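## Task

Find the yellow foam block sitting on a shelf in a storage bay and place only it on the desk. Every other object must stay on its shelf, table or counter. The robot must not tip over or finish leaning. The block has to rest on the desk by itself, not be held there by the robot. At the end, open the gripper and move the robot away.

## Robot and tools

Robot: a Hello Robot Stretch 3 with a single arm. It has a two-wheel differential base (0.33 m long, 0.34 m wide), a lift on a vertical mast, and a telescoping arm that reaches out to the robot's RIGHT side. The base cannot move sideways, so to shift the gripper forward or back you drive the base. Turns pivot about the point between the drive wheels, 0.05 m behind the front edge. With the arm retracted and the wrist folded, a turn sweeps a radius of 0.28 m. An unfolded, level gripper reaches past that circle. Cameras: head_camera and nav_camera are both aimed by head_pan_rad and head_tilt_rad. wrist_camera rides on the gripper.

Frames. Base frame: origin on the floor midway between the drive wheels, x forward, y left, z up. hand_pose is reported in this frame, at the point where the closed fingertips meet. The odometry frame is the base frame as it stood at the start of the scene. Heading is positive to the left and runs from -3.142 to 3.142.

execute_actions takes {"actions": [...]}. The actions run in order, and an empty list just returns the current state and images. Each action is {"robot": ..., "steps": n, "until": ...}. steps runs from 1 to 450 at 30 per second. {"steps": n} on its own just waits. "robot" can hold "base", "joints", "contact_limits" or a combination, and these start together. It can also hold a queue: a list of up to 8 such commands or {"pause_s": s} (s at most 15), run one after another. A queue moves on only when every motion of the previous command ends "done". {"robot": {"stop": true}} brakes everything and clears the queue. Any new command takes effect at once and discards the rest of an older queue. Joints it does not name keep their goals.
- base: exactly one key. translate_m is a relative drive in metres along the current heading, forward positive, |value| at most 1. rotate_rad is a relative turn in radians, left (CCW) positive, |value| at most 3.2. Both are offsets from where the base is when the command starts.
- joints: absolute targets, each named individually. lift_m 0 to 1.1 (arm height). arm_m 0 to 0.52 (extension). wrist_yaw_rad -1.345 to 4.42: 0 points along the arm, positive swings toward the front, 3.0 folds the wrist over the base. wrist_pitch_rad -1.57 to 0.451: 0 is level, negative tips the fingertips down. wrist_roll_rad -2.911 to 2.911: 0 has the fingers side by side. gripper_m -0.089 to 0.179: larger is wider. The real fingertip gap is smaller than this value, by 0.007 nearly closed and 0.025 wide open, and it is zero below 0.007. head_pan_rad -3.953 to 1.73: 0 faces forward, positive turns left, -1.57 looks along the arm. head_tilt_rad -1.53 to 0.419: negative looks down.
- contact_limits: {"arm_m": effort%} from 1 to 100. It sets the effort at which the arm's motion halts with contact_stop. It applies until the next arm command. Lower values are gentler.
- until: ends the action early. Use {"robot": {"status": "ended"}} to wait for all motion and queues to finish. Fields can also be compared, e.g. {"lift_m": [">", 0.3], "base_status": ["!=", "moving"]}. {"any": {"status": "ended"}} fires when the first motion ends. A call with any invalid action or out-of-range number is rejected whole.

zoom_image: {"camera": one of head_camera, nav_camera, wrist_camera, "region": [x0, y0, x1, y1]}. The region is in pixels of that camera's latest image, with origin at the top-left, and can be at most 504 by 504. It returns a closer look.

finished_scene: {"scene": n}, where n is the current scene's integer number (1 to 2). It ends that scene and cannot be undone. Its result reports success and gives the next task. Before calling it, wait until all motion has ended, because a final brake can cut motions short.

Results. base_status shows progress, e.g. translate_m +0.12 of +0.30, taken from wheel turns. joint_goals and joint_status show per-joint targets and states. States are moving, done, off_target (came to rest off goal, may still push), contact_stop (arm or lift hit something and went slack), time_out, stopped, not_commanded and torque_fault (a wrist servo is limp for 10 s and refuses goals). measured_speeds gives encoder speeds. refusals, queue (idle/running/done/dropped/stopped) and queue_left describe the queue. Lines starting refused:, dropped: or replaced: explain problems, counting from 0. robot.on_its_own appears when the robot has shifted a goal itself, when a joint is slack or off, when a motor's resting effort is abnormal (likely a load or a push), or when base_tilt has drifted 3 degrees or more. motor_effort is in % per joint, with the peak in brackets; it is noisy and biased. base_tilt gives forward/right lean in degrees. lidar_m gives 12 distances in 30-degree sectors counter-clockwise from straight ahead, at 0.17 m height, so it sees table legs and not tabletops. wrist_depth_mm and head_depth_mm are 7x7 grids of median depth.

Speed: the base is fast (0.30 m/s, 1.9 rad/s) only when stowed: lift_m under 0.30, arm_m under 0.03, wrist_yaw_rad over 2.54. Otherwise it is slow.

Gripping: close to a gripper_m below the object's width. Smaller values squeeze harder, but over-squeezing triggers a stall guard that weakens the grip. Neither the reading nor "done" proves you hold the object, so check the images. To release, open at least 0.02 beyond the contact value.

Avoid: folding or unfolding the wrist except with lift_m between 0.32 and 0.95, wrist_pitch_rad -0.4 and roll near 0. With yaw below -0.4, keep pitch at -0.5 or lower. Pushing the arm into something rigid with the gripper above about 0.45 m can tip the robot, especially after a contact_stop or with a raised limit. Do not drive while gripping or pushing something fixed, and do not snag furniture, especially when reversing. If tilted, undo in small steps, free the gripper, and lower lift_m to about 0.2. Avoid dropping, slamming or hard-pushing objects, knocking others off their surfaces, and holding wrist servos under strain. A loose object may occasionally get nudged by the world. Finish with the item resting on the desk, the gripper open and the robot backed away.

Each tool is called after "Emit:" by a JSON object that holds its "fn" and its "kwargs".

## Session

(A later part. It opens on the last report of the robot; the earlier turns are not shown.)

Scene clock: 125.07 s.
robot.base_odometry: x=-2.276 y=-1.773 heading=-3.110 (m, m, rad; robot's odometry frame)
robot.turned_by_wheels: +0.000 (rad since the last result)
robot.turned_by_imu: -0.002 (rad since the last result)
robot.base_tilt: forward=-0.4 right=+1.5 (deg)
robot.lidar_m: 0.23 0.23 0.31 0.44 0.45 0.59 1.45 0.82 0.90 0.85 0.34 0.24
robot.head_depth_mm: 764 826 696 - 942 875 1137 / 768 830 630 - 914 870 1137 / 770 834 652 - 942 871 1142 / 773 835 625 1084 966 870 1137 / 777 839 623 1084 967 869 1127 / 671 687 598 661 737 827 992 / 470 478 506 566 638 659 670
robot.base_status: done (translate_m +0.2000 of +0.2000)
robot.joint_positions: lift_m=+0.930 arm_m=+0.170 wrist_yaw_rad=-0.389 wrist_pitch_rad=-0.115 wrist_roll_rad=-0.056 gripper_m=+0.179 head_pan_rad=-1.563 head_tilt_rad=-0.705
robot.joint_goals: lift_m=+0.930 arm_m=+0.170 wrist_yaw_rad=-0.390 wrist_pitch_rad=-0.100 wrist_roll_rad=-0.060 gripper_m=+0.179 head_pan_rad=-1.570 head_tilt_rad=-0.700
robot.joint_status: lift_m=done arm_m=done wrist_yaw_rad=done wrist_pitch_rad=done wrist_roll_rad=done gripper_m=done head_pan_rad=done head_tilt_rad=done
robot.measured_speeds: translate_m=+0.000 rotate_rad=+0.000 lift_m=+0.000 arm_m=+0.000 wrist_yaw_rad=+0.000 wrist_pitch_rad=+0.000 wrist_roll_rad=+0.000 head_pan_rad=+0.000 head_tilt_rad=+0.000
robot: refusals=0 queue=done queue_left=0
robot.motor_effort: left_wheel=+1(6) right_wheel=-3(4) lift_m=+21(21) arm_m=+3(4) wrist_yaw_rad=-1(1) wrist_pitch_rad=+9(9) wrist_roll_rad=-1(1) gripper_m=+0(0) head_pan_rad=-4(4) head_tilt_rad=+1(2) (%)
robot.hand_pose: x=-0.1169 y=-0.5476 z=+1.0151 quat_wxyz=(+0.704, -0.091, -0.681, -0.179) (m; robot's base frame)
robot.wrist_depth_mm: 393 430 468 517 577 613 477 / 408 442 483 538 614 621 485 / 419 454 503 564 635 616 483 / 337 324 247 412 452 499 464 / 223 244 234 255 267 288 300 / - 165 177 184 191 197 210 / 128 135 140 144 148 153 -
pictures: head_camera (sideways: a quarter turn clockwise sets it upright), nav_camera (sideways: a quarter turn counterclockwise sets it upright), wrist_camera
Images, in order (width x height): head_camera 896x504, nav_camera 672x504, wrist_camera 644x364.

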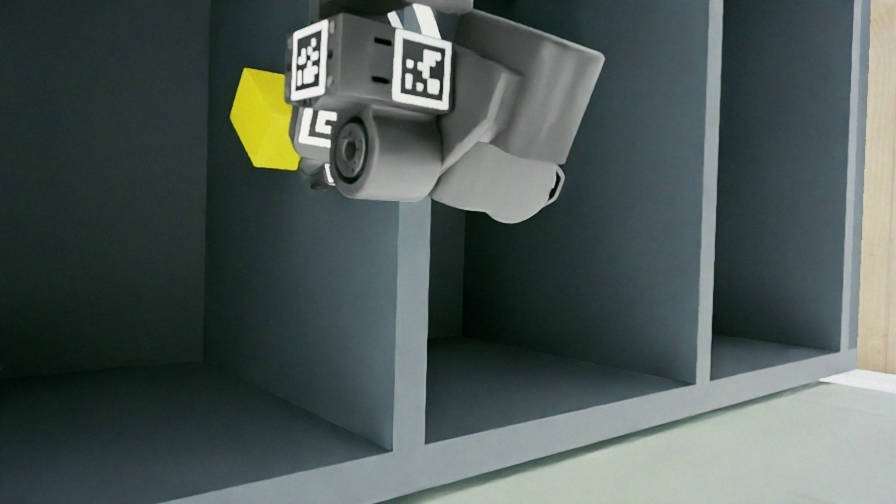

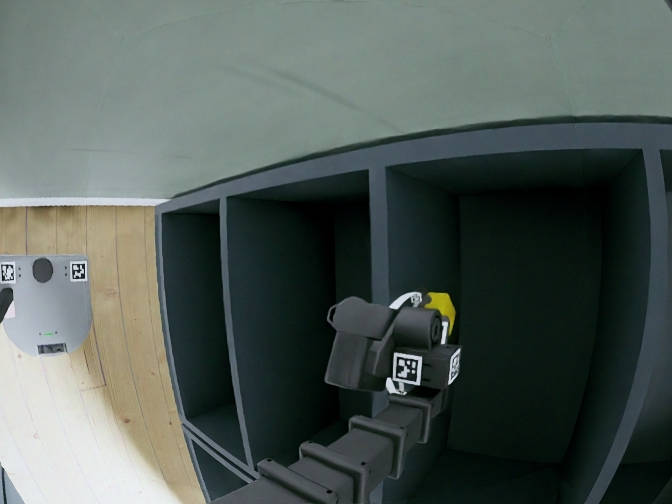

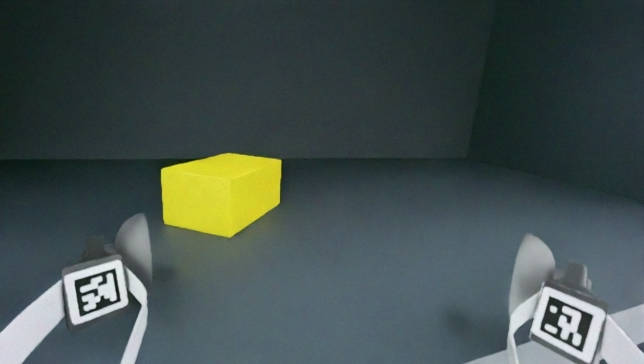

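Emit:
{"fn": "execute_actions", "kwargs": {"actions": [{"robot":[{"base":{"translate_m":0.045},"joints":{"lift_m":0.915}},{"joints":{"arm_m":0.27}}],"steps":450,"until":{"robot":{"status":"ended"}}}]}}

Scene clock: 144.20 s.
robot.base_odometry: x=-2.321 y=-1.775 heading=-3.110 (m, m, rad; robot's odometry frame)
robot.turned_by_wheels: +0.000 (rad since the last result)
robot.turned_by_imu: +0.010 (rad since the last result)
robot.base_tilt: forward=-1.1 right=+0.5 (deg)
robot.lidar_m: 0.18 0.19 0.25 0.43 0.45 0.60 1.50 0.86 0.97 0.60 0.27 0.19
robot.head_depth_mm: 781 856 - 1133 988 863 1130 / 785 861 - 1138 987 888 1133 / 785 862 710 1155 987 885 1144 / 788 864 658 1123 989 886 1144 / 768 843 659 831 934 877 1117 / 512 523 536 596 688 772 793 / 405 452 488 521 528 536 544
robot.base_status: done (translate_m +0.0450 of +0.0450)
robot.joint_positions: lift_m=+0.915 arm_m=+0.269 wrist_yaw_rad=-0.396 wrist_pitch_rad=-0.134 wrist_roll_rad=-0.053 gripper_m=+0.179 head_pan_rad=-1.563 head_tilt_rad=-0.703
robot.joint_goals: lift_m=+0.915 arm_m=+0.270 wrist_yaw_rad=-0.390 wrist_pitch_rad=-0.100 wrist_roll_rad=-0.060 gripper_m=+0.179 head_pan_rad=-1.570 head_tilt_rad=-0.700
robot.joint_status: lift_m=done arm_m=done wrist_yaw_rad=done wrist_pitch_rad=done wrist_roll_rad=done gripper_m=done head_pan_rad=done head_tilt_rad=done
robot.measured_speeds: translate_m=+0.000 rotate_rad=+0.000 lift_m=+0.000 arm_m=+0.000 wrist_yaw_rad=+0.000 wrist_pitch_rad=+0.000 wrist_roll_rad=+0.000 head_pan_rad=+0.000 head_tilt_rad=+0.000
robot: refusals=0 queue=done queue_left=0
robot.on_its_own: arm_m is at rest, and its effort (+15) is outside its rest range (-14 to +14)
robot.motor_effort: left_wheel=-2(5) right_wheel=-1(7) lift_m=+15(23) arm_m=+15(17) wrist_yaw_rad=+4(7) wrist_pitch_rad=+20(21) wrist_roll_rad=-2(4) gripper_m=+0(2) head_pan_rad=-4(4) head_tilt_rad=+0(2) (%)
robot.hand_pose: x=-0.1182 y=-0.6449 z=+0.9959 quat_wxyz=(+0.701, -0.087, -0.683, -0.188) (m; robot's base frame)
robot.wrist_depth_mm: 335 362 399 439 491 554 506 / 347 374 411 456 512 580 511 / 356 386 427 476 537 607 512 / 325 338 319 222 403 425 460 / 213 227 186 175 244 257 263 / - 162 166 170 175 178 187 / 122 128 131 134 136 137 -
pictures: head_camera (sideways: a quarter turn clockwise sets it upright), nav_camera (sideways: a quarter turn counterclockwise sets it upright), wrist_camera
Images, in order (width x height): head_camera 896x504, nav_camera 672x504, wrist_camera 644x364.

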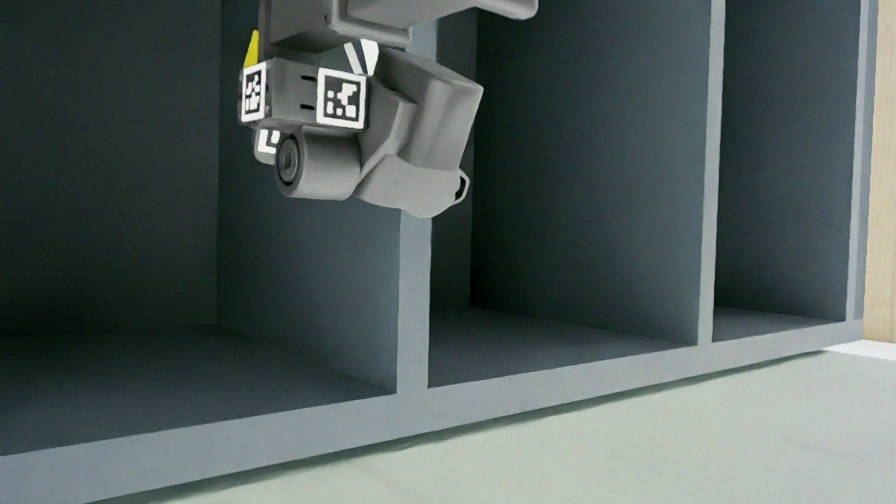

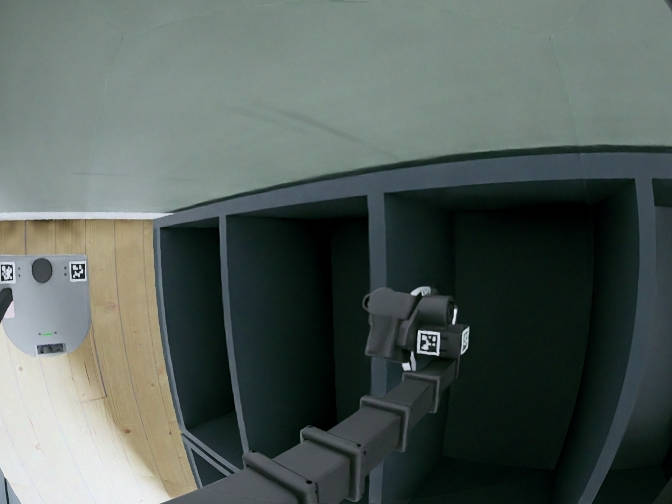

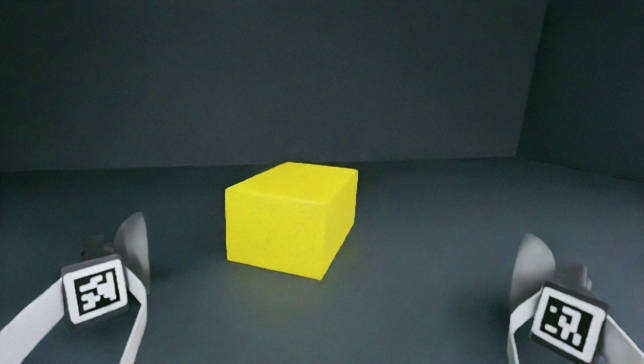

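Emit:
{"fn": "execute_actions", "kwargs": {"actions": [{"robot":[{"joints":{"lift_m":0.975}},{"joints":{"wrist_pitch_rad":-0.32}},{"joints":{"arm_m":0.33}}],"steps":450,"until":{"robot":{"status":"ended"}}}]}}

Scene clock: 154.17 s.
robot.base_odometry: x=-2.321 y=-1.775 heading=-3.110 (m, m, rad; robot's odometry frame)
robot.turned_by_wheels: +0.000 (rad since the last result)
robot.turned_by_imu: -0.059 (rad since the last result)
robot.base_tilt: forward=-0.4 right=+1.4 (deg)
robot.lidar_m: 0.19 0.20 0.25 0.43 0.44 0.57 1.26 0.85 0.91 0.86 0.30 0.20
robot.head_depth_mm: 773 - 609 1100 972 874 1139 / 768 - 570 1103 972 875 1144 / 770 828 580 1095 976 877 1141 / 768 833 636 1092 969 874 1143 / 770 837 632 1002 969 872 1120 / 678 678 602 575 690 802 924 / 440 440 484 550 602 600 599
robot.base_status: done (translate_m +0.0450 of +0.0450)
robot.joint_positions: lift_m=+0.975 arm_m=+0.330 wrist_yaw_rad=-0.390 wrist_pitch_rad=-0.330 wrist_roll_rad=-0.059 gripper_m=+0.179 head_pan_rad=-1.565 head_tilt_rad=-0.699
robot.joint_goals: lift_m=+0.975 arm_m=+0.330 wrist_yaw_rad=-0.390 wrist_pitch_rad=-0.320 wrist_roll_rad=-0.060 gripper_m=+0.179 head_pan_rad=-1.570 head_tilt_rad=-0.700
robot.joint_status: lift_m=done arm_m=done wrist_yaw_rad=done wrist_pitch_rad=done wrist_roll_rad=done gripper_m=done head_pan_rad=done head_tilt_rad=done
robot.measured_speeds: translate_m=+0.000 rotate_rad=+0.000 lift_m=+0.000 arm_m=+0.000 wrist_yaw_rad=+0.000 wrist_pitch_rad=+0.000 wrist_roll_rad=+0.000 head_pan_rad=+0.000 head_tilt_rad=+0.000
robot: refusals=0 queue=done queue_left=0
robot.motor_effort: left_wheel=+0(23) right_wheel=+0(27) lift_m=+20(25) arm_m=+4(15) wrist_yaw_rad=+0(4) wrist_pitch_rad=+6(34) wrist_roll_rad=+0(3) gripper_m=-1(0) head_pan_rad=-3(4) head_tilt_rad=+0(2) (%)
robot.hand_pose: x=-0.1107 y=-0.6916 z=+1.0079 quat_wxyz=(+0.683, -0.014, -0.687, -0.250) (m; robot's base frame)
robot.wrist_depth_mm: 274 296 327 363 416 471 462 / 289 314 348 391 444 517 471 / 305 327 356 399 430 464 447 / 252 259 265 265 289 302 316 / 197 207 133 143 217 227 231 / - 136 112 118 175 178 185 / 132 133 120 123 145 146 -
pictures: head_camera (sideways: a quarter turn clockwise sets it upright), nav_camera (sideways: a quarter turn counterclockwise sets it upright), wrist_camera
Images, in order (width x height): head_camera 896x504, nav_camera 672x504, wrist_camera 644x364.

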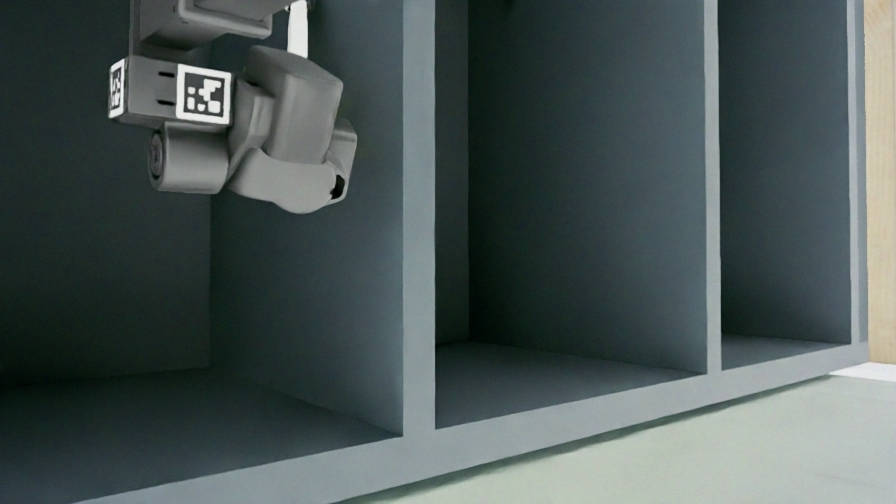

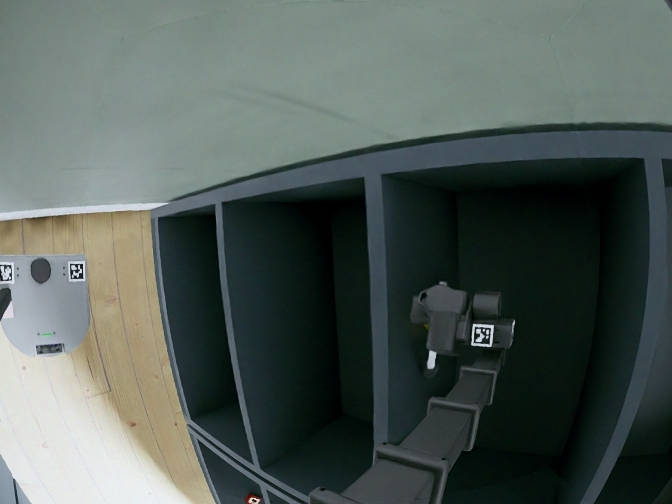

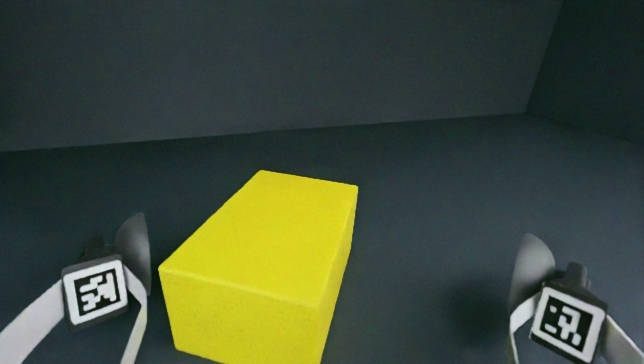

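Emit:
{"fn": "execute_actions", "kwargs": {"actions": [{"robot":[{"base":{"rotate_rad":0.04}},{"joints":{"lift_m":0.965}},{"joints":{"gripper_m":0.02}},{"pause_s":0.5},{"joints":{"lift_m":1.0}}],"steps":450,"until":{"robot":{"status":"ended"}}}]}}

Scene clock: 165.10 s.
robot.base_odometry: x=-2.321 y=-1.775 heading=-3.070 (m, m, rad; robot's odometry frame)
robot.turned_by_wheels: +0.040 (rad since the last result)
robot.turned_by_imu: +0.039 (rad since the last result)
robot.base_tilt: forward=-0.4 right=+1.5 (deg)
robot.lidar_m: 0.19 0.20 0.26 0.44 0.45 0.59 1.42 0.85 0.94 0.69 0.29 0.20
robot.head_depth_mm: 753 832 625 1097 976 856 1121 / 753 - 584 1095 973 852 1129 / 767 835 594 1100 976 877 1136 / 768 835 632 1096 972 874 1138 / 761 824 631 815 944 865 1120 / 548 559 565 569 683 763 844 / 390 431 479 534 551 558 564
robot.base_status: done (rotate_rad +0.0399 of +0.0400)
robot.joint_positions: lift_m=+1.000 arm_m=+0.330 wrist_yaw_rad=-0.388 wrist_pitch_rad=-0.336 wrist_roll_rad=-0.055 gripper_m=+0.027 head_pan_rad=-1.565 head_tilt_rad=-0.699
robot.joint_goals: lift_m=+1.000 arm_m=+0.330 wrist_yaw_rad=-0.390 wrist_pitch_rad=-0.320 wrist_roll_rad=-0.060 gripper_m=+0.026 head_pan_rad=-1.570 head_tilt_rad=-0.700
robot.joint_status: lift_m=done arm_m=done wrist_yaw_rad=done wrist_pitch_rad=done wrist_roll_rad=done gripper_m=done head_pan_rad=done head_tilt_rad=done
robot.measured_speeds: translate_m=+0.000 rotate_rad=+0.000 lift_m=+0.000 arm_m=+0.000 wrist_yaw_rad=+0.000 wrist_pitch_rad=+0.000 wrist_roll_rad=+0.000 head_pan_rad=+0.000 head_tilt_rad=+0.000
robot: refusals=0 queue=done queue_left=0
robot.on_its_own: gripper_m is held at +0.026, not at your +0.020, by its stall guard, which is not easing now
robot.motor_effort: left_wheel=-2(7) right_wheel=+1(8) lift_m=+21(21) arm_m=+3(4) wrist_yaw_rad=-1(12) wrist_pitch_rad=+10(17) wrist_roll_rad=-1(6) gripper_m=-19(97) head_pan_rad=-3(3) head_tilt_rad=-1(1) (%)
robot.hand_pose: x=-0.1100 y=-0.6912 z=+1.0313 quat_wxyz=(+0.681, -0.011, -0.688, -0.251) (m; robot's base frame)
robot.wrist_depth_mm: 274 293 322 355 396 446 477 / 288 310 345 380 429 487 499 / 306 332 369 405 451 504 492 / 299 305 315 303 338 353 367 / 231 236 253 137 154 264 270 / 190 194 125 117 112 211 215 / 160 163 161 125 164 175 178
pictures: head_camera (sideways: a quarter turn clockwise sets it upright), nav_camera (sideways: a quarter turn counterclockwise sets it upright), wrist_camera
Images, in order (width x height): head_camera 896x504, nav_camera 672x504, wrist_camera 644x364.

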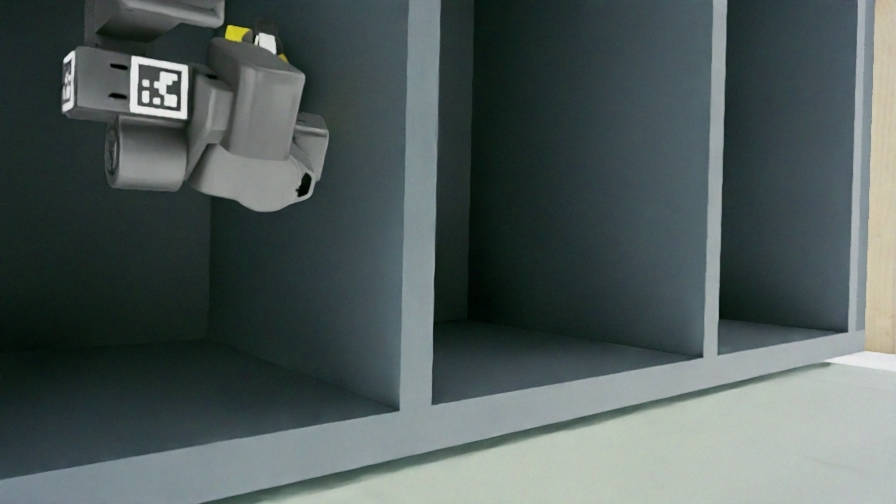

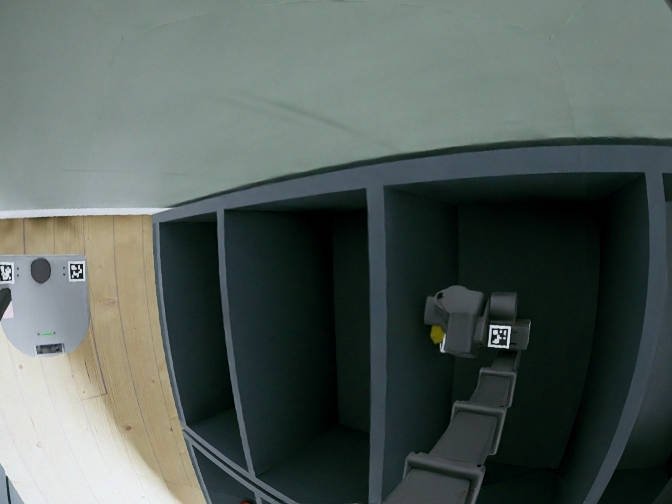

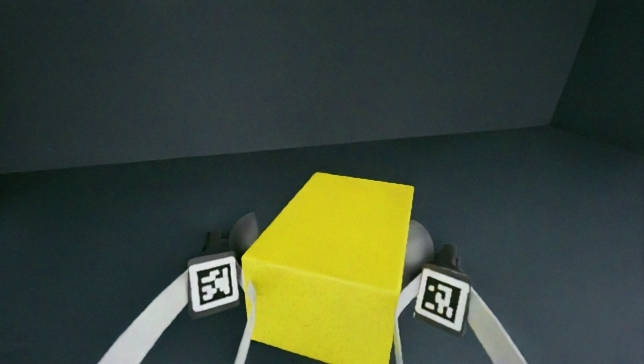

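Emit:
{"fn": "execute_actions", "kwargs": {"actions": [{"robot":[{"joints":{"arm_m":0.0,"head_pan_rad":-3.1,"head_tilt_rad":-0.7},"base":{"rotate_rad":0.015}},{"joints":{"lift_m":0.6,"wrist_pitch_rad":-0.4,"wrist_roll_rad":0},"base":{"translate_m":-0.35}},{"joints":{"wrist_yaw_rad":2.75,"lift_m":0.34},"base":{"translate_m":-0.2}},{"joints":{"lift_m":0.285}},{"base":{"translate_m":-0.7}}],"steps":450,"until":{"robot":{"status":"ended"}}},{"steps":300,"until":{"robot":{"status":"ended"}}}]}}

Scene clock: 189.53 s.
robot.base_odometry: x=-1.076 y=-1.667 heading=-3.055 (m, m, rad; robot's odometry frame)
robot.turned_by_wheels: +0.015 (rad since the last result)
robot.turned_by_imu: +0.013 (rad since the last result)
robot.base_tilt: forward=-0.4 right=+1.4 (deg)
robot.lidar_m: 1.44 0.57 0.41 0.39 0.40 0.53 2.33 2.40 0.66 0.98 0.69 0.73
robot.head_depth_mm: 1942 2186 2418 2069 1667 1387 1186 / 1972 2222 2439 2067 1662 1381 1194 / 1970 2217 2474 2087 1644 1385 1185 / 1989 2208 2519 2051 1658 1389 1192 / 2006 2284 2498 2052 1662 1384 1185 / 2037 2286 2481 2078 1641 1381 1191 / 2078 2310 2550 2053 1648 1380 1183
robot.base_status: done (translate_m -0.7000 of -0.7000)
robot.joint_positions: lift_m=+0.285 arm_m=+0.003 wrist_yaw_rad=+2.749 wrist_pitch_rad=-0.417 wrist_roll_rad=-0.003 gripper_m=+0.027 head_pan_rad=-3.093 head_tilt_rad=-0.699
robot.joint_goals: lift_m=+0.285 arm_m=+0.000 wrist_yaw_rad=+2.750 wrist_pitch_rad=-0.400 wrist_roll_rad=+0.000 gripper_m=+0.026 head_pan_rad=-3.100 head_tilt_rad=-0.700
robot.joint_status: lift_m=done arm_m=done wrist_yaw_rad=done wrist_pitch_rad=done wrist_roll_rad=done gripper_m=done head_pan_rad=done head_tilt_rad=done
robot.measured_speeds: translate_m=+0.000 rotate_rad=+0.000 lift_m=+0.000 arm_m=+0.000 wrist_yaw_rad=+0.000 wrist_pitch_rad=+0.000 wrist_roll_rad=+0.000 head_pan_rad=+0.000 head_tilt_rad=+0.000
robot: refusals=0 queue=done queue_left=0
robot.on_its_own: gripper_m is held at +0.026, not at your +0.020, by its stall guard, which is not easing now
robot.motor_effort: left_wheel=-2(10) right_wheel=+3(8) lift_m=+17(21) arm_m=-4(6) wrist_yaw_rad=+1(1) wrist_pitch_rad=+11(10) wrist_roll_rad=+1(3) gripper_m=-20(19) head_pan_rad=-4(49) head_tilt_rad=+1(1) (%)
robot.hand_pose: x=+0.0647 y=+0.0595 z=+0.2980 quat_wxyz=(+0.279, +0.706, +0.009, +0.651) (m; robot's base frame)
robot.wrist_depth_mm: 324 348 385 425 473 535 608 / 351 373 410 462 512 592 689 / - 399 445 496 563 659 794 / - 431 483 504 623 728 786 / - 475 504 136 153 621 616 / 447 505 124 116 112 516 516 / 443 - - 125 419 440 441
pictures: head_camera (sideways: a quarter turn clockwise sets it upright), nav_camera (sideways: a quarter turn counterclockwise sets it upright), wrist_camera
Images, in order (width x height): head_camera 896x504, nav_camera 672x504, wrist_camera 644x364.

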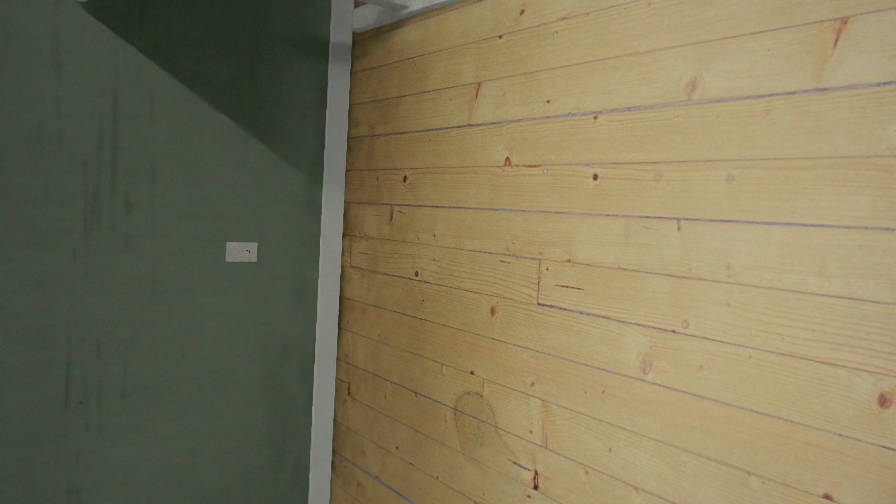

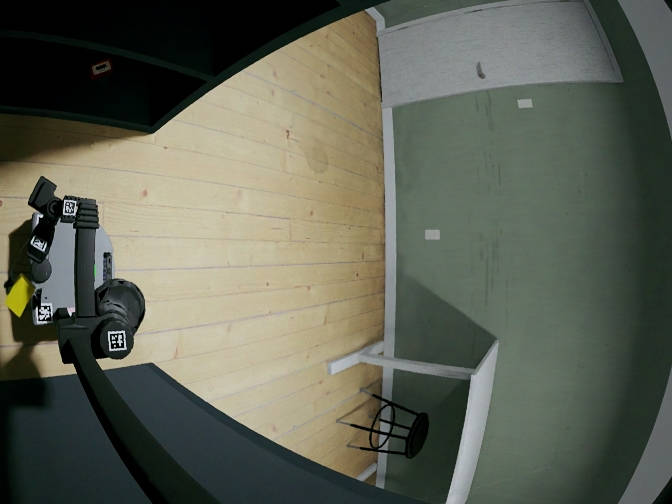

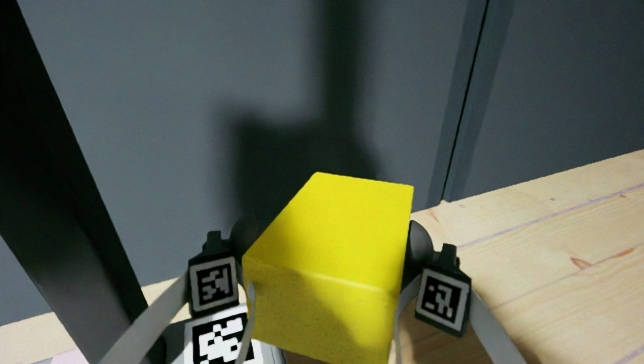

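Emit:
{"fn": "execute_actions", "kwargs": {"actions": [{"robot":[{"base":{"translate_m":-1.0}},{"base":{"rotate_rad":-1.57},"joints":{"head_pan_rad":-1.9,"head_tilt_rad":-0.6}},{"base":{"translate_m":-0.95}},{"joints":{"lift_m":0.9}},{"joints":{"wrist_yaw_rad":1.4,"lift_m":0.95}},{"joints":{"lift_m":1.09}}],"steps":450,"until":{"robot":{"status":"ended"}}},{"steps":300,"until":{"robot":{"status":"ended"}}}]}}

Scene clock: 219.63 s.
robot.base_odometry: x=+0.003 y=-2.527 heading=+1.658 (m, m, rad; robot's odometry frame)
robot.turned_by_wheels: -1.570 (rad since the last result)
robot.turned_by_imu: -1.575 (rad since the last result)
robot.base_tilt: forward=-0.4 right=+1.5 (deg)
robot.lidar_m: 2.94 0.78 0.56 0.56 2.06 1.48 0.94 1.30 0.95 0.73 0.95 1.90
robot.head_depth_mm: - - 804 1867 1784 1481 1248 / - - - 1832 1813 1478 1247 / - - - - - 1430 1242 / - - - - - 1401 1238 / - - - - - 1403 1234 / - - - - - - 1212 / - - 790 678 - - 1180
robot.base_status: done (translate_m -0.9500 of -0.9500)
robot.joint_positions: lift_m=+1.090 arm_m=+0.003 wrist_yaw_rad=+1.402 wrist_pitch_rad=-0.417 wrist_roll_rad=-0.003 gripper_m=+0.027 head_pan_rad=-1.907 head_tilt_rad=-0.606
robot.joint_goals: lift_m=+1.090 arm_m=+0.000 wrist_yaw_rad=+1.400 wrist_pitch_rad=-0.400 wrist_roll_rad=+0.000 gripper_m=+0.026 head_pan_rad=-1.900 head_tilt_rad=-0.600
robot.joint_status: lift_m=done arm_m=done wrist_yaw_rad=done wrist_pitch_rad=done wrist_roll_rad=done gripper_m=done head_pan_rad=done head_tilt_rad=done
robot.measured_speeds: translate_m=+0.000 rotate_rad=+0.000 lift_m=+0.000 arm_m=+0.000 wrist_yaw_rad=+0.000 wrist_pitch_rad=+0.000 wrist_roll_rad=+0.000 head_pan_rad=+0.000 head_tilt_rad=+0.000
robot: refusals=0 queue=done queue_left=0
robot.on_its_own: gripper_m is held at +0.026, not at your +0.020, by its stall guard, which is not easing now
robot.motor_effort: left_wheel=+1(9) right_wheel=-3(9) lift_m=+20(24) arm_m=-4(4) wrist_yaw_rad=-1(1) wrist_pitch_rad=+10(10) wrist_roll_rad=+1(1) gripper_m=-20(20) head_pan_rad=+4(50) head_tilt_rad=+2(15) (%)
robot.hand_pose: x=+0.1999 y=-0.1857 z=+1.1027 quat_wxyz=(+0.624, +0.558, -0.433, +0.335) (m; robot's base frame)
robot.wrist_depth_mm: - - - - - - - / - - - - - - - / - - - - - - - / - - - - - - - / - - - 136 154 - 426 / - - 125 116 112 - - / - - - 125 - - -
pictures: head_camera (sideways: a quarter turn clockwise sets it upright), nav_camera (sideways: a quarter turn counterclockwise sets it upright), wrist_camera
Images, in order (width x height): head_camera 896x504, nav_camera 672x504, wrist_camera 644x364.

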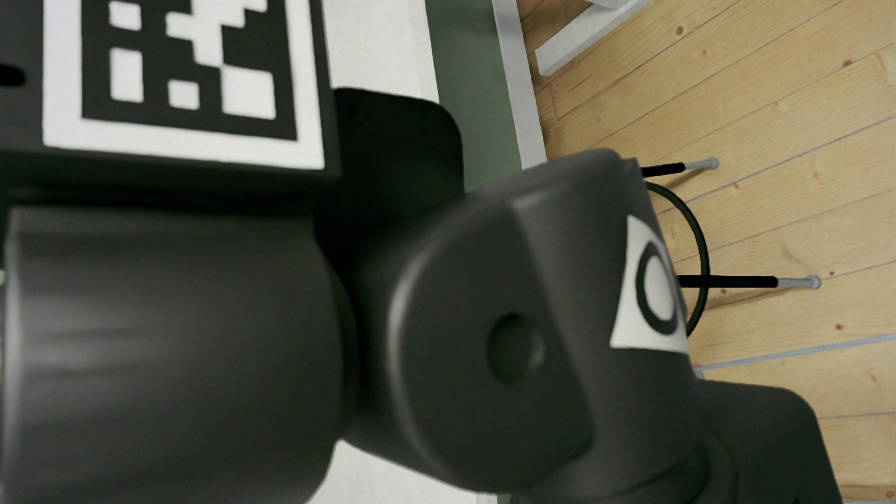

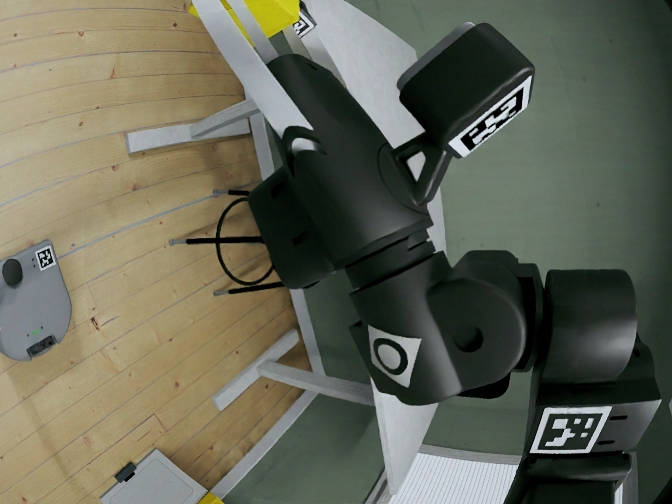

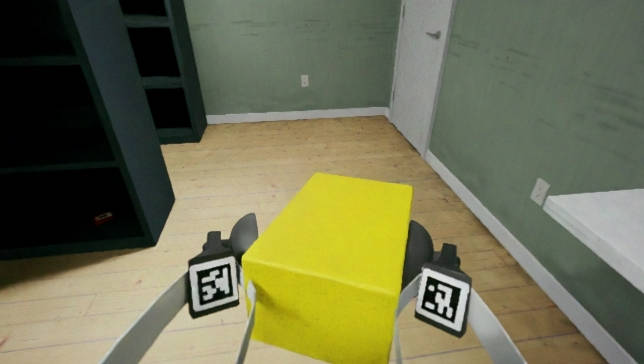

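Emit:
{"fn": "execute_actions", "kwargs": {"actions": [{"robot":[{"joints":{"wrist_yaw_rad":0,"wrist_pitch_rad":-0.33,"wrist_roll_rad":-0.06,"arm_m":0.4,"head_pan_rad":-1.6}}],"steps":450,"until":{"robot":{"status":"ended"}}}]}}

Scene clock: 231.17 s.
robot.base_odometry: x=+0.003 y=-2.527 heading=+1.658 (m, m, rad; robot's odometry frame)
robot.turned_by_wheels: +0.000 (rad since the last result)
robot.turned_by_imu: -0.001 (rad since the last result)
robot.base_tilt: forward=-0.4 right=+1.5 (deg)
robot.lidar_m: 2.94 0.79 0.56 0.56 2.05 1.48 0.94 1.30 0.95 0.73 0.95 1.89
robot.head_depth_mm: 1168 1221 906 691 1108 1444 1244 / - 1257 898 689 1073 1479 1244 / - - 892 687 1145 1435 1233 / 1129 1215 889 684 1730 1470 1240 / 1139 1239 888 683 1735 1466 1233 / 1136 1233 885 681 1280 1397 1212 / 1134 1241 879 678 1744 1465 1236
robot.base_status: done (translate_m -0.9500 of -0.9500)
robot.joint_positions: lift_m=+1.090 arm_m=+0.400 wrist_yaw_rad=+0.001 wrist_pitch_rad=-0.353 wrist_roll_rad=-0.057 gripper_m=+0.027 head_pan_rad=-1.607 head_tilt_rad=-0.606
robot.joint_goals: lift_m=+1.090 arm_m=+0.400 wrist_yaw_rad=+0.000 wrist_pitch_rad=-0.330 wrist_roll_rad=-0.060 gripper_m=+0.026 head_pan_rad=-1.600 head_tilt_rad=-0.600
robot.joint_status: lift_m=done arm_m=done wrist_yaw_rad=done wrist_pitch_rad=done wrist_roll_rad=done gripper_m=done head_pan_rad=done head_tilt_rad=done
robot.measured_speeds: translate_m=+0.000 rotate_rad=+0.000 lift_m=+0.000 arm_m=+0.000 wrist_yaw_rad=+0.000 wrist_pitch_rad=+0.000 wrist_roll_rad=+0.000 head_pan_rad=+0.000 head_tilt_rad=+0.000
robot: refusals=0 queue=done queue_left=0
robot.on_its_own: gripper_m is held at +0.026, not at your +0.020, by its stall guard, which is not easing now
robot.motor_effort: left_wheel=+2(2) right_wheel=-2(1) lift_m=+21(21) arm_m=+3(4) wrist_yaw_rad=+0(3) wrist_pitch_rad=+14(15) wrist_roll_rad=-1(1) gripper_m=-20(20) head_pan_rad=+4(30) head_tilt_rad=+3(3) (%)
robot.hand_pose: x=-0.0213 y=-0.7767 z=+1.1173 quat_wxyz=(+0.716, +0.128, -0.676, -0.121) (m; robot's base frame)
robot.wrist_depth_mm: 655 637 635 633 624 619 615 / 698 701 693 680 673 664 661 / 766 739 723 719 720 720 708 / 802 546 567 542 607 629 641 / 415 425 452 136 153 473 488 / 345 352 125 116 112 380 387 / 292 299 294 125 299 319 323
pictures: head_camera (sideways: a quarter turn clockwise sets it upright), nav_camera (sideways: a quarter turn counterclockwise sets it upright), wrist_camera
Images, in order (width x height): head_camera 896x504, nav_camera 672x504, wrist_camera 644x364.

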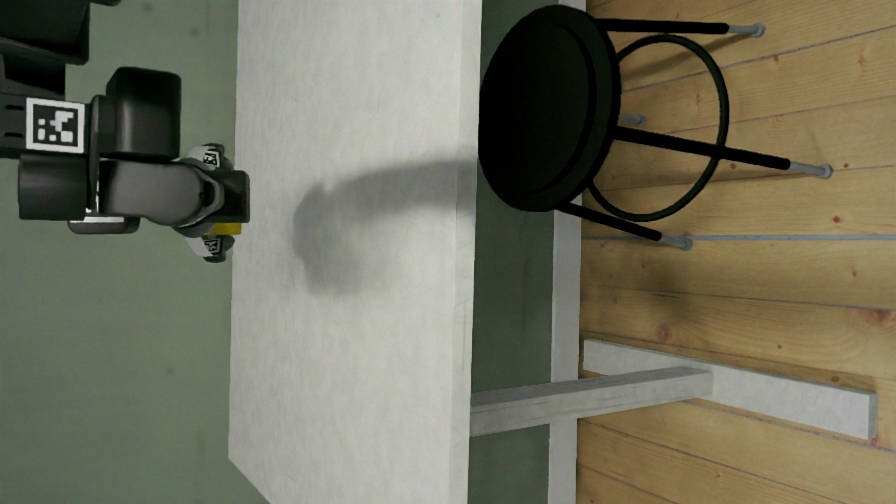

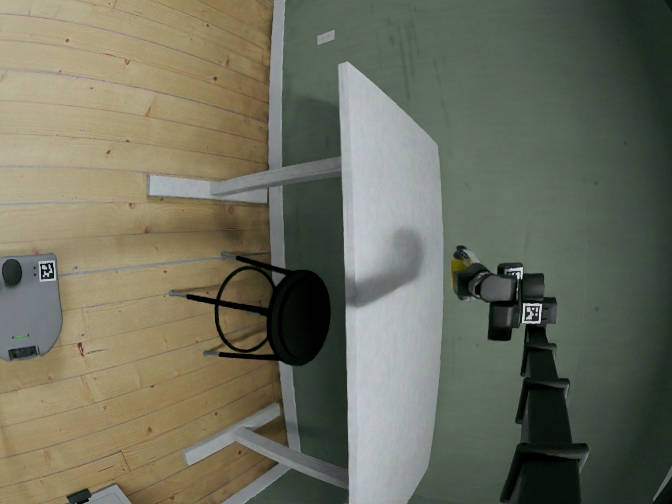

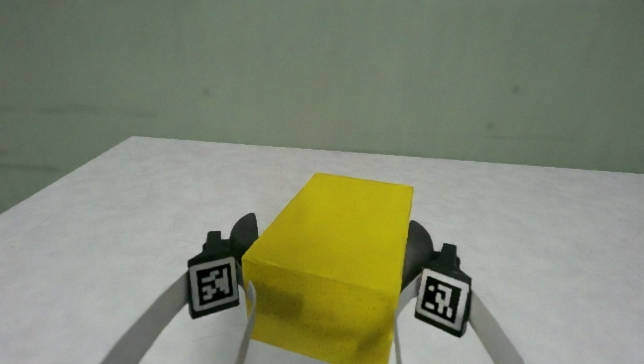

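Emit:
{"fn": "execute_actions", "kwargs": {"actions": [{"robot":{"joints":{"lift_m":0.97}},"steps":450,"until":{"robot":{"status":"ended"}}}]}}

Scene clock: 238.30 s.
robot.base_odometry: x=+0.003 y=-2.527 heading=+1.658 (m, m, rad; robot's odometry frame)
robot.turned_by_wheels: +0.000 (rad since the last result)
robot.turned_by_imu: -0.001 (rad since the last result)
robot.base_tilt: forward=-0.4 right=+1.5 (deg)
robot.lidar_m: 2.94 0.79 0.57 0.56 2.06 1.48 0.94 1.30 0.95 0.73 0.95 1.89
robot.head_depth_mm: 1127 1224 - 690 1110 1444 1243 / 1133 1210 799 688 1071 1482 1242 / 1133 1216 - 686 1139 1433 1230 / 1132 1227 891 685 1726 1469 1243 / 1131 1230 886 681 1739 1473 1241 / 1137 1234 883 681 1284 1387 1209 / 1132 1241 883 679 1747 1455 1233
robot.base_status: done (translate_m -0.9500 of -0.9500)
robot.joint_positions: lift_m=+0.970 arm_m=+0.400 wrist_yaw_rad=+0.001 wrist_pitch_rad=-0.353 wrist_roll_rad=-0.057 gripper_m=+0.027 head_pan_rad=-1.607 head_tilt_rad=-0.606
robot.joint_goals: lift_m=+0.970 arm_m=+0.400 wrist_yaw_rad=+0.000 wrist_pitch_rad=-0.330 wrist_roll_rad=-0.060 gripper_m=+0.026 head_pan_rad=-1.600 head_tilt_rad=-0.600
robot.joint_status: lift_m=done arm_m=done wrist_yaw_rad=done wrist_pitch_rad=done wrist_roll_rad=done gripper_m=done head_pan_rad=done head_tilt_rad=done
robot.measured_speeds: translate_m=+0.000 rotate_rad=+0.000 lift_m=+0.000 arm_m=+0.000 wrist_yaw_rad=+0.000 wrist_pitch_rad=+0.000 wrist_roll_rad=+0.000 head_pan_rad=+0.000 head_tilt_rad=+0.000
robot: refusals=0 queue=done queue_left=0
robot.on_its_own: gripper_m is held at +0.026, not at your +0.020, by its stall guard, which is not easing now
robot.motor_effort: left_wheel=+1(1) right_wheel=-3(3) lift_m=+16(20) arm_m=+3(3) wrist_yaw_rad=-1(1) wrist_pitch_rad=+14(14) wrist_roll_rad=-1(1) gripper_m=-20(20) head_pan_rad=+4(4) head_tilt_rad=+3(4) (%)
robot.hand_pose: x=-0.0213 y=-0.7767 z=+0.9977 quat_wxyz=(+0.716, +0.128, -0.676, -0.121) (m; robot's base frame)
robot.wrist_depth_mm: 651 646 643 630 630 620 619 / 703 677 674 672 677 660 658 / 420 438 460 478 502 530 555 / 306 314 326 310 346 358 372 / 239 246 260 137 153 273 279 / 198 202 125 117 112 220 222 / 167 170 168 125 171 182 186
pictures: head_camera (sideways: a quarter turn clockwise sets it upright), nav_camera (sideways: a quarter turn counterclockwise sets it upright), wrist_camera
Images, in order (width x height): head_camera 896x504, nav_camera 672x504, wrist_camera 644x364.

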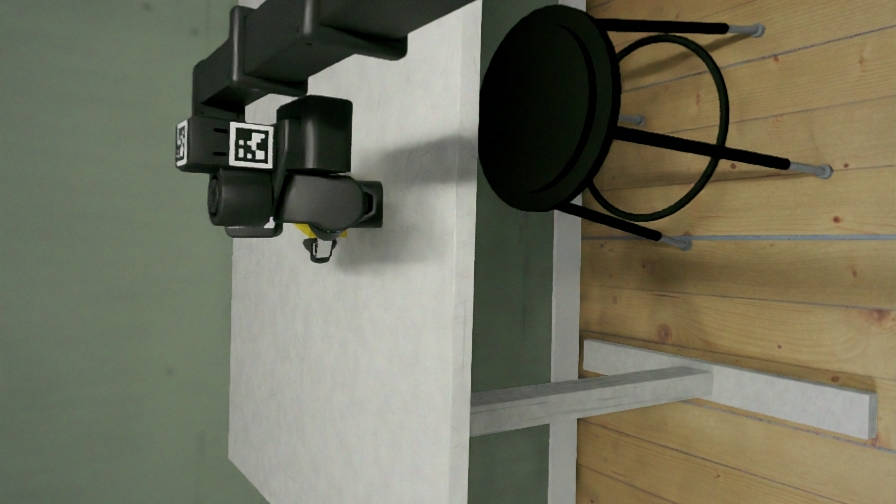

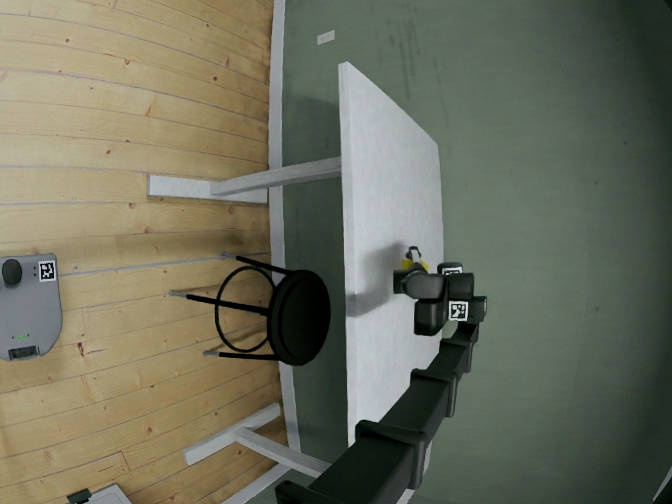

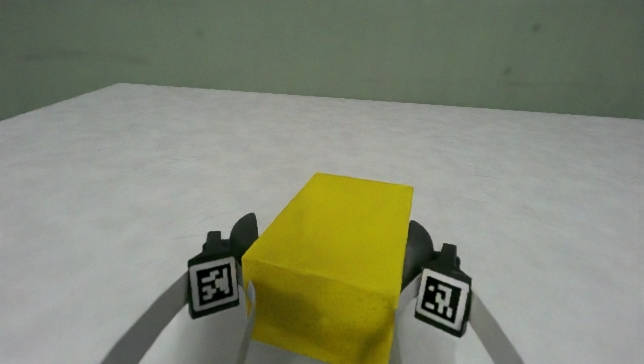

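Similar to 35 mm above the surface, slightly more.

Emit:
{"fn": "execute_actions", "kwargs": {"actions": [{"robot":[{"joints":{"lift_m":0.932}},{"joints":{"gripper_m":0.15}},{"joints":{"lift_m":0.99}},{"joints":{"arm_m":0.0}}],"steps":450,"until":{"robot":{"status":"ended"}}}]}}

Scene clock: 252.00 s.
robot.base_odometry: x=+0.003 y=-2.527 heading=+1.658 (m, m, rad; robot's odometry frame)
robot.turned_by_wheels: +0.000 (rad since the last result)
robot.turned_by_imu: -0.002 (rad since the last result)
robot.base_tilt: forward=-0.5 right=+1.5 (deg)
robot.lidar_m: 2.94 0.79 0.56 0.56 2.05 1.48 0.94 1.29 0.95 0.73 0.95 1.90
robot.head_depth_mm: 1129 1226 900 691 - - - / 1131 1226 900 674 - - - / 1127 1231 842 673 - - - / 1135 1226 891 684 1715 1434 1242 / 1136 1236 888 683 1737 1472 1236 / 1140 1238 885 681 1274 1391 1213 / 1137 1240 880 679 1736 1470 1232
robot.base_status: done (translate_m -0.9500 of -0.9500)
robot.joint_positions: lift_m=+0.990 arm_m=+0.003 wrist_yaw_rad=-0.001 wrist_pitch_rad=-0.344 wrist_roll_rad=-0.057 gripper_m=+0.150 head_pan_rad=-1.607 head_tilt_rad=-0.606
robot.joint_goals: lift_m=+0.990 arm_m=+0.000 wrist_yaw_rad=+0.000 wrist_pitch_rad=-0.330 wrist_roll_rad=-0.060 gripper_m=+0.150 head_pan_rad=-1.600 head_tilt_rad=-0.600
robot.joint_status: lift_m=done arm_m=done wrist_yaw_rad=done wrist_pitch_rad=done wrist_roll_rad=done gripper_m=done head_pan_rad=done head_tilt_rad=done
robot.measured_speeds: translate_m=+0.000 rotate_rad=+0.000 lift_m=+0.000 arm_m=+0.000 wrist_yaw_rad=+0.000 wrist_pitch_rad=+0.000 wrist_roll_rad=+0.000 head_pan_rad=+0.000 head_tilt_rad=+0.000
robot: refusals=0 queue=done queue_left=0
robot.motor_effort: left_wheel=+0(9) right_wheel=-1(16) lift_m=+20(22) arm_m=-5(5) wrist_yaw_rad=+1(18) wrist_pitch_rad=+8(14) wrist_roll_rad=-1(1) gripper_m=+0(89) head_pan_rad=+4(4) head_tilt_rad=+2(3) (%)
robot.hand_pose: x=-0.0217 y=-0.3810 z=+1.0194 quat_wxyz=(+0.716, +0.124, -0.676, -0.118) (m; robot's base frame)
robot.wrist_depth_mm: - - - - 973 967 948 / - - 932 - - - - / 534 512 530 509 591 631 666 / 375 379 374 389 404 417 435 / - - - - 895 - 359 / - - - - 772 - - / - - - - 969 - 959
pictures: head_camera (sideways: a quarter turn clockwise sets it upright), nav_camera (sideways: a quarter turn counterclockwise sets it upright), wrist_camera
Images, in order (width x height): head_camera 896x504, nav_camera 672x504, wrist_camera 644x364.

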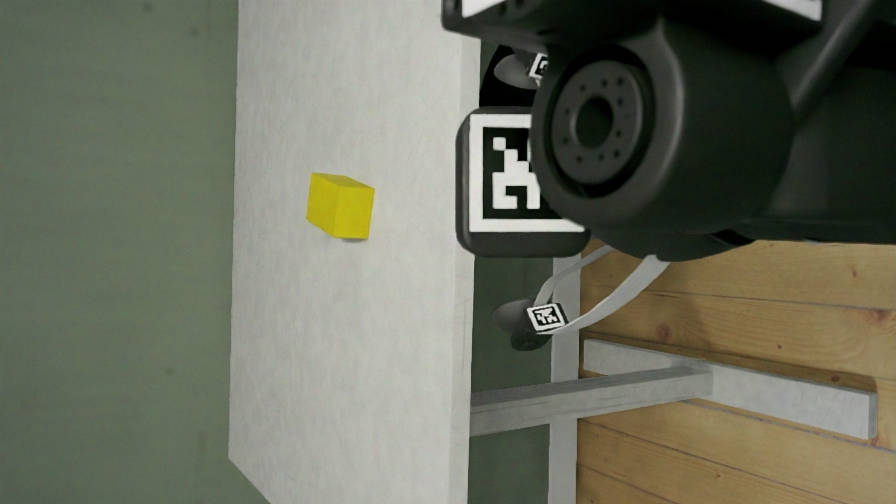

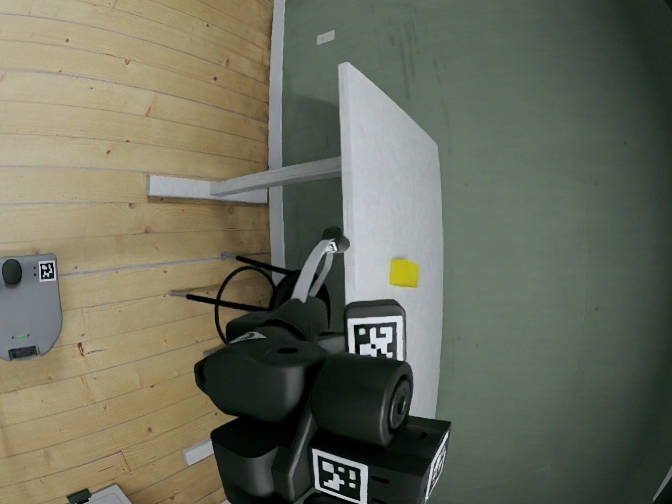

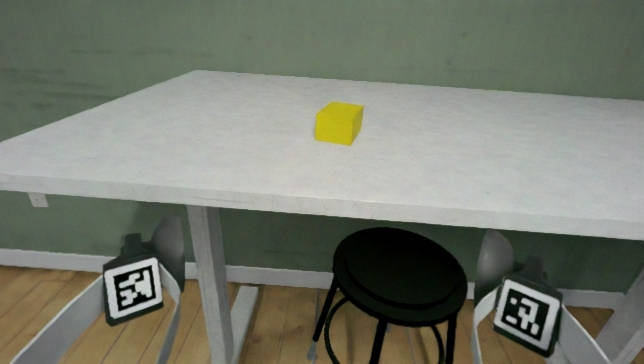

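Emit:
{"fn": "finished_scene", "kwargs": {"scene": 1}}

The scene is finished: the task was done.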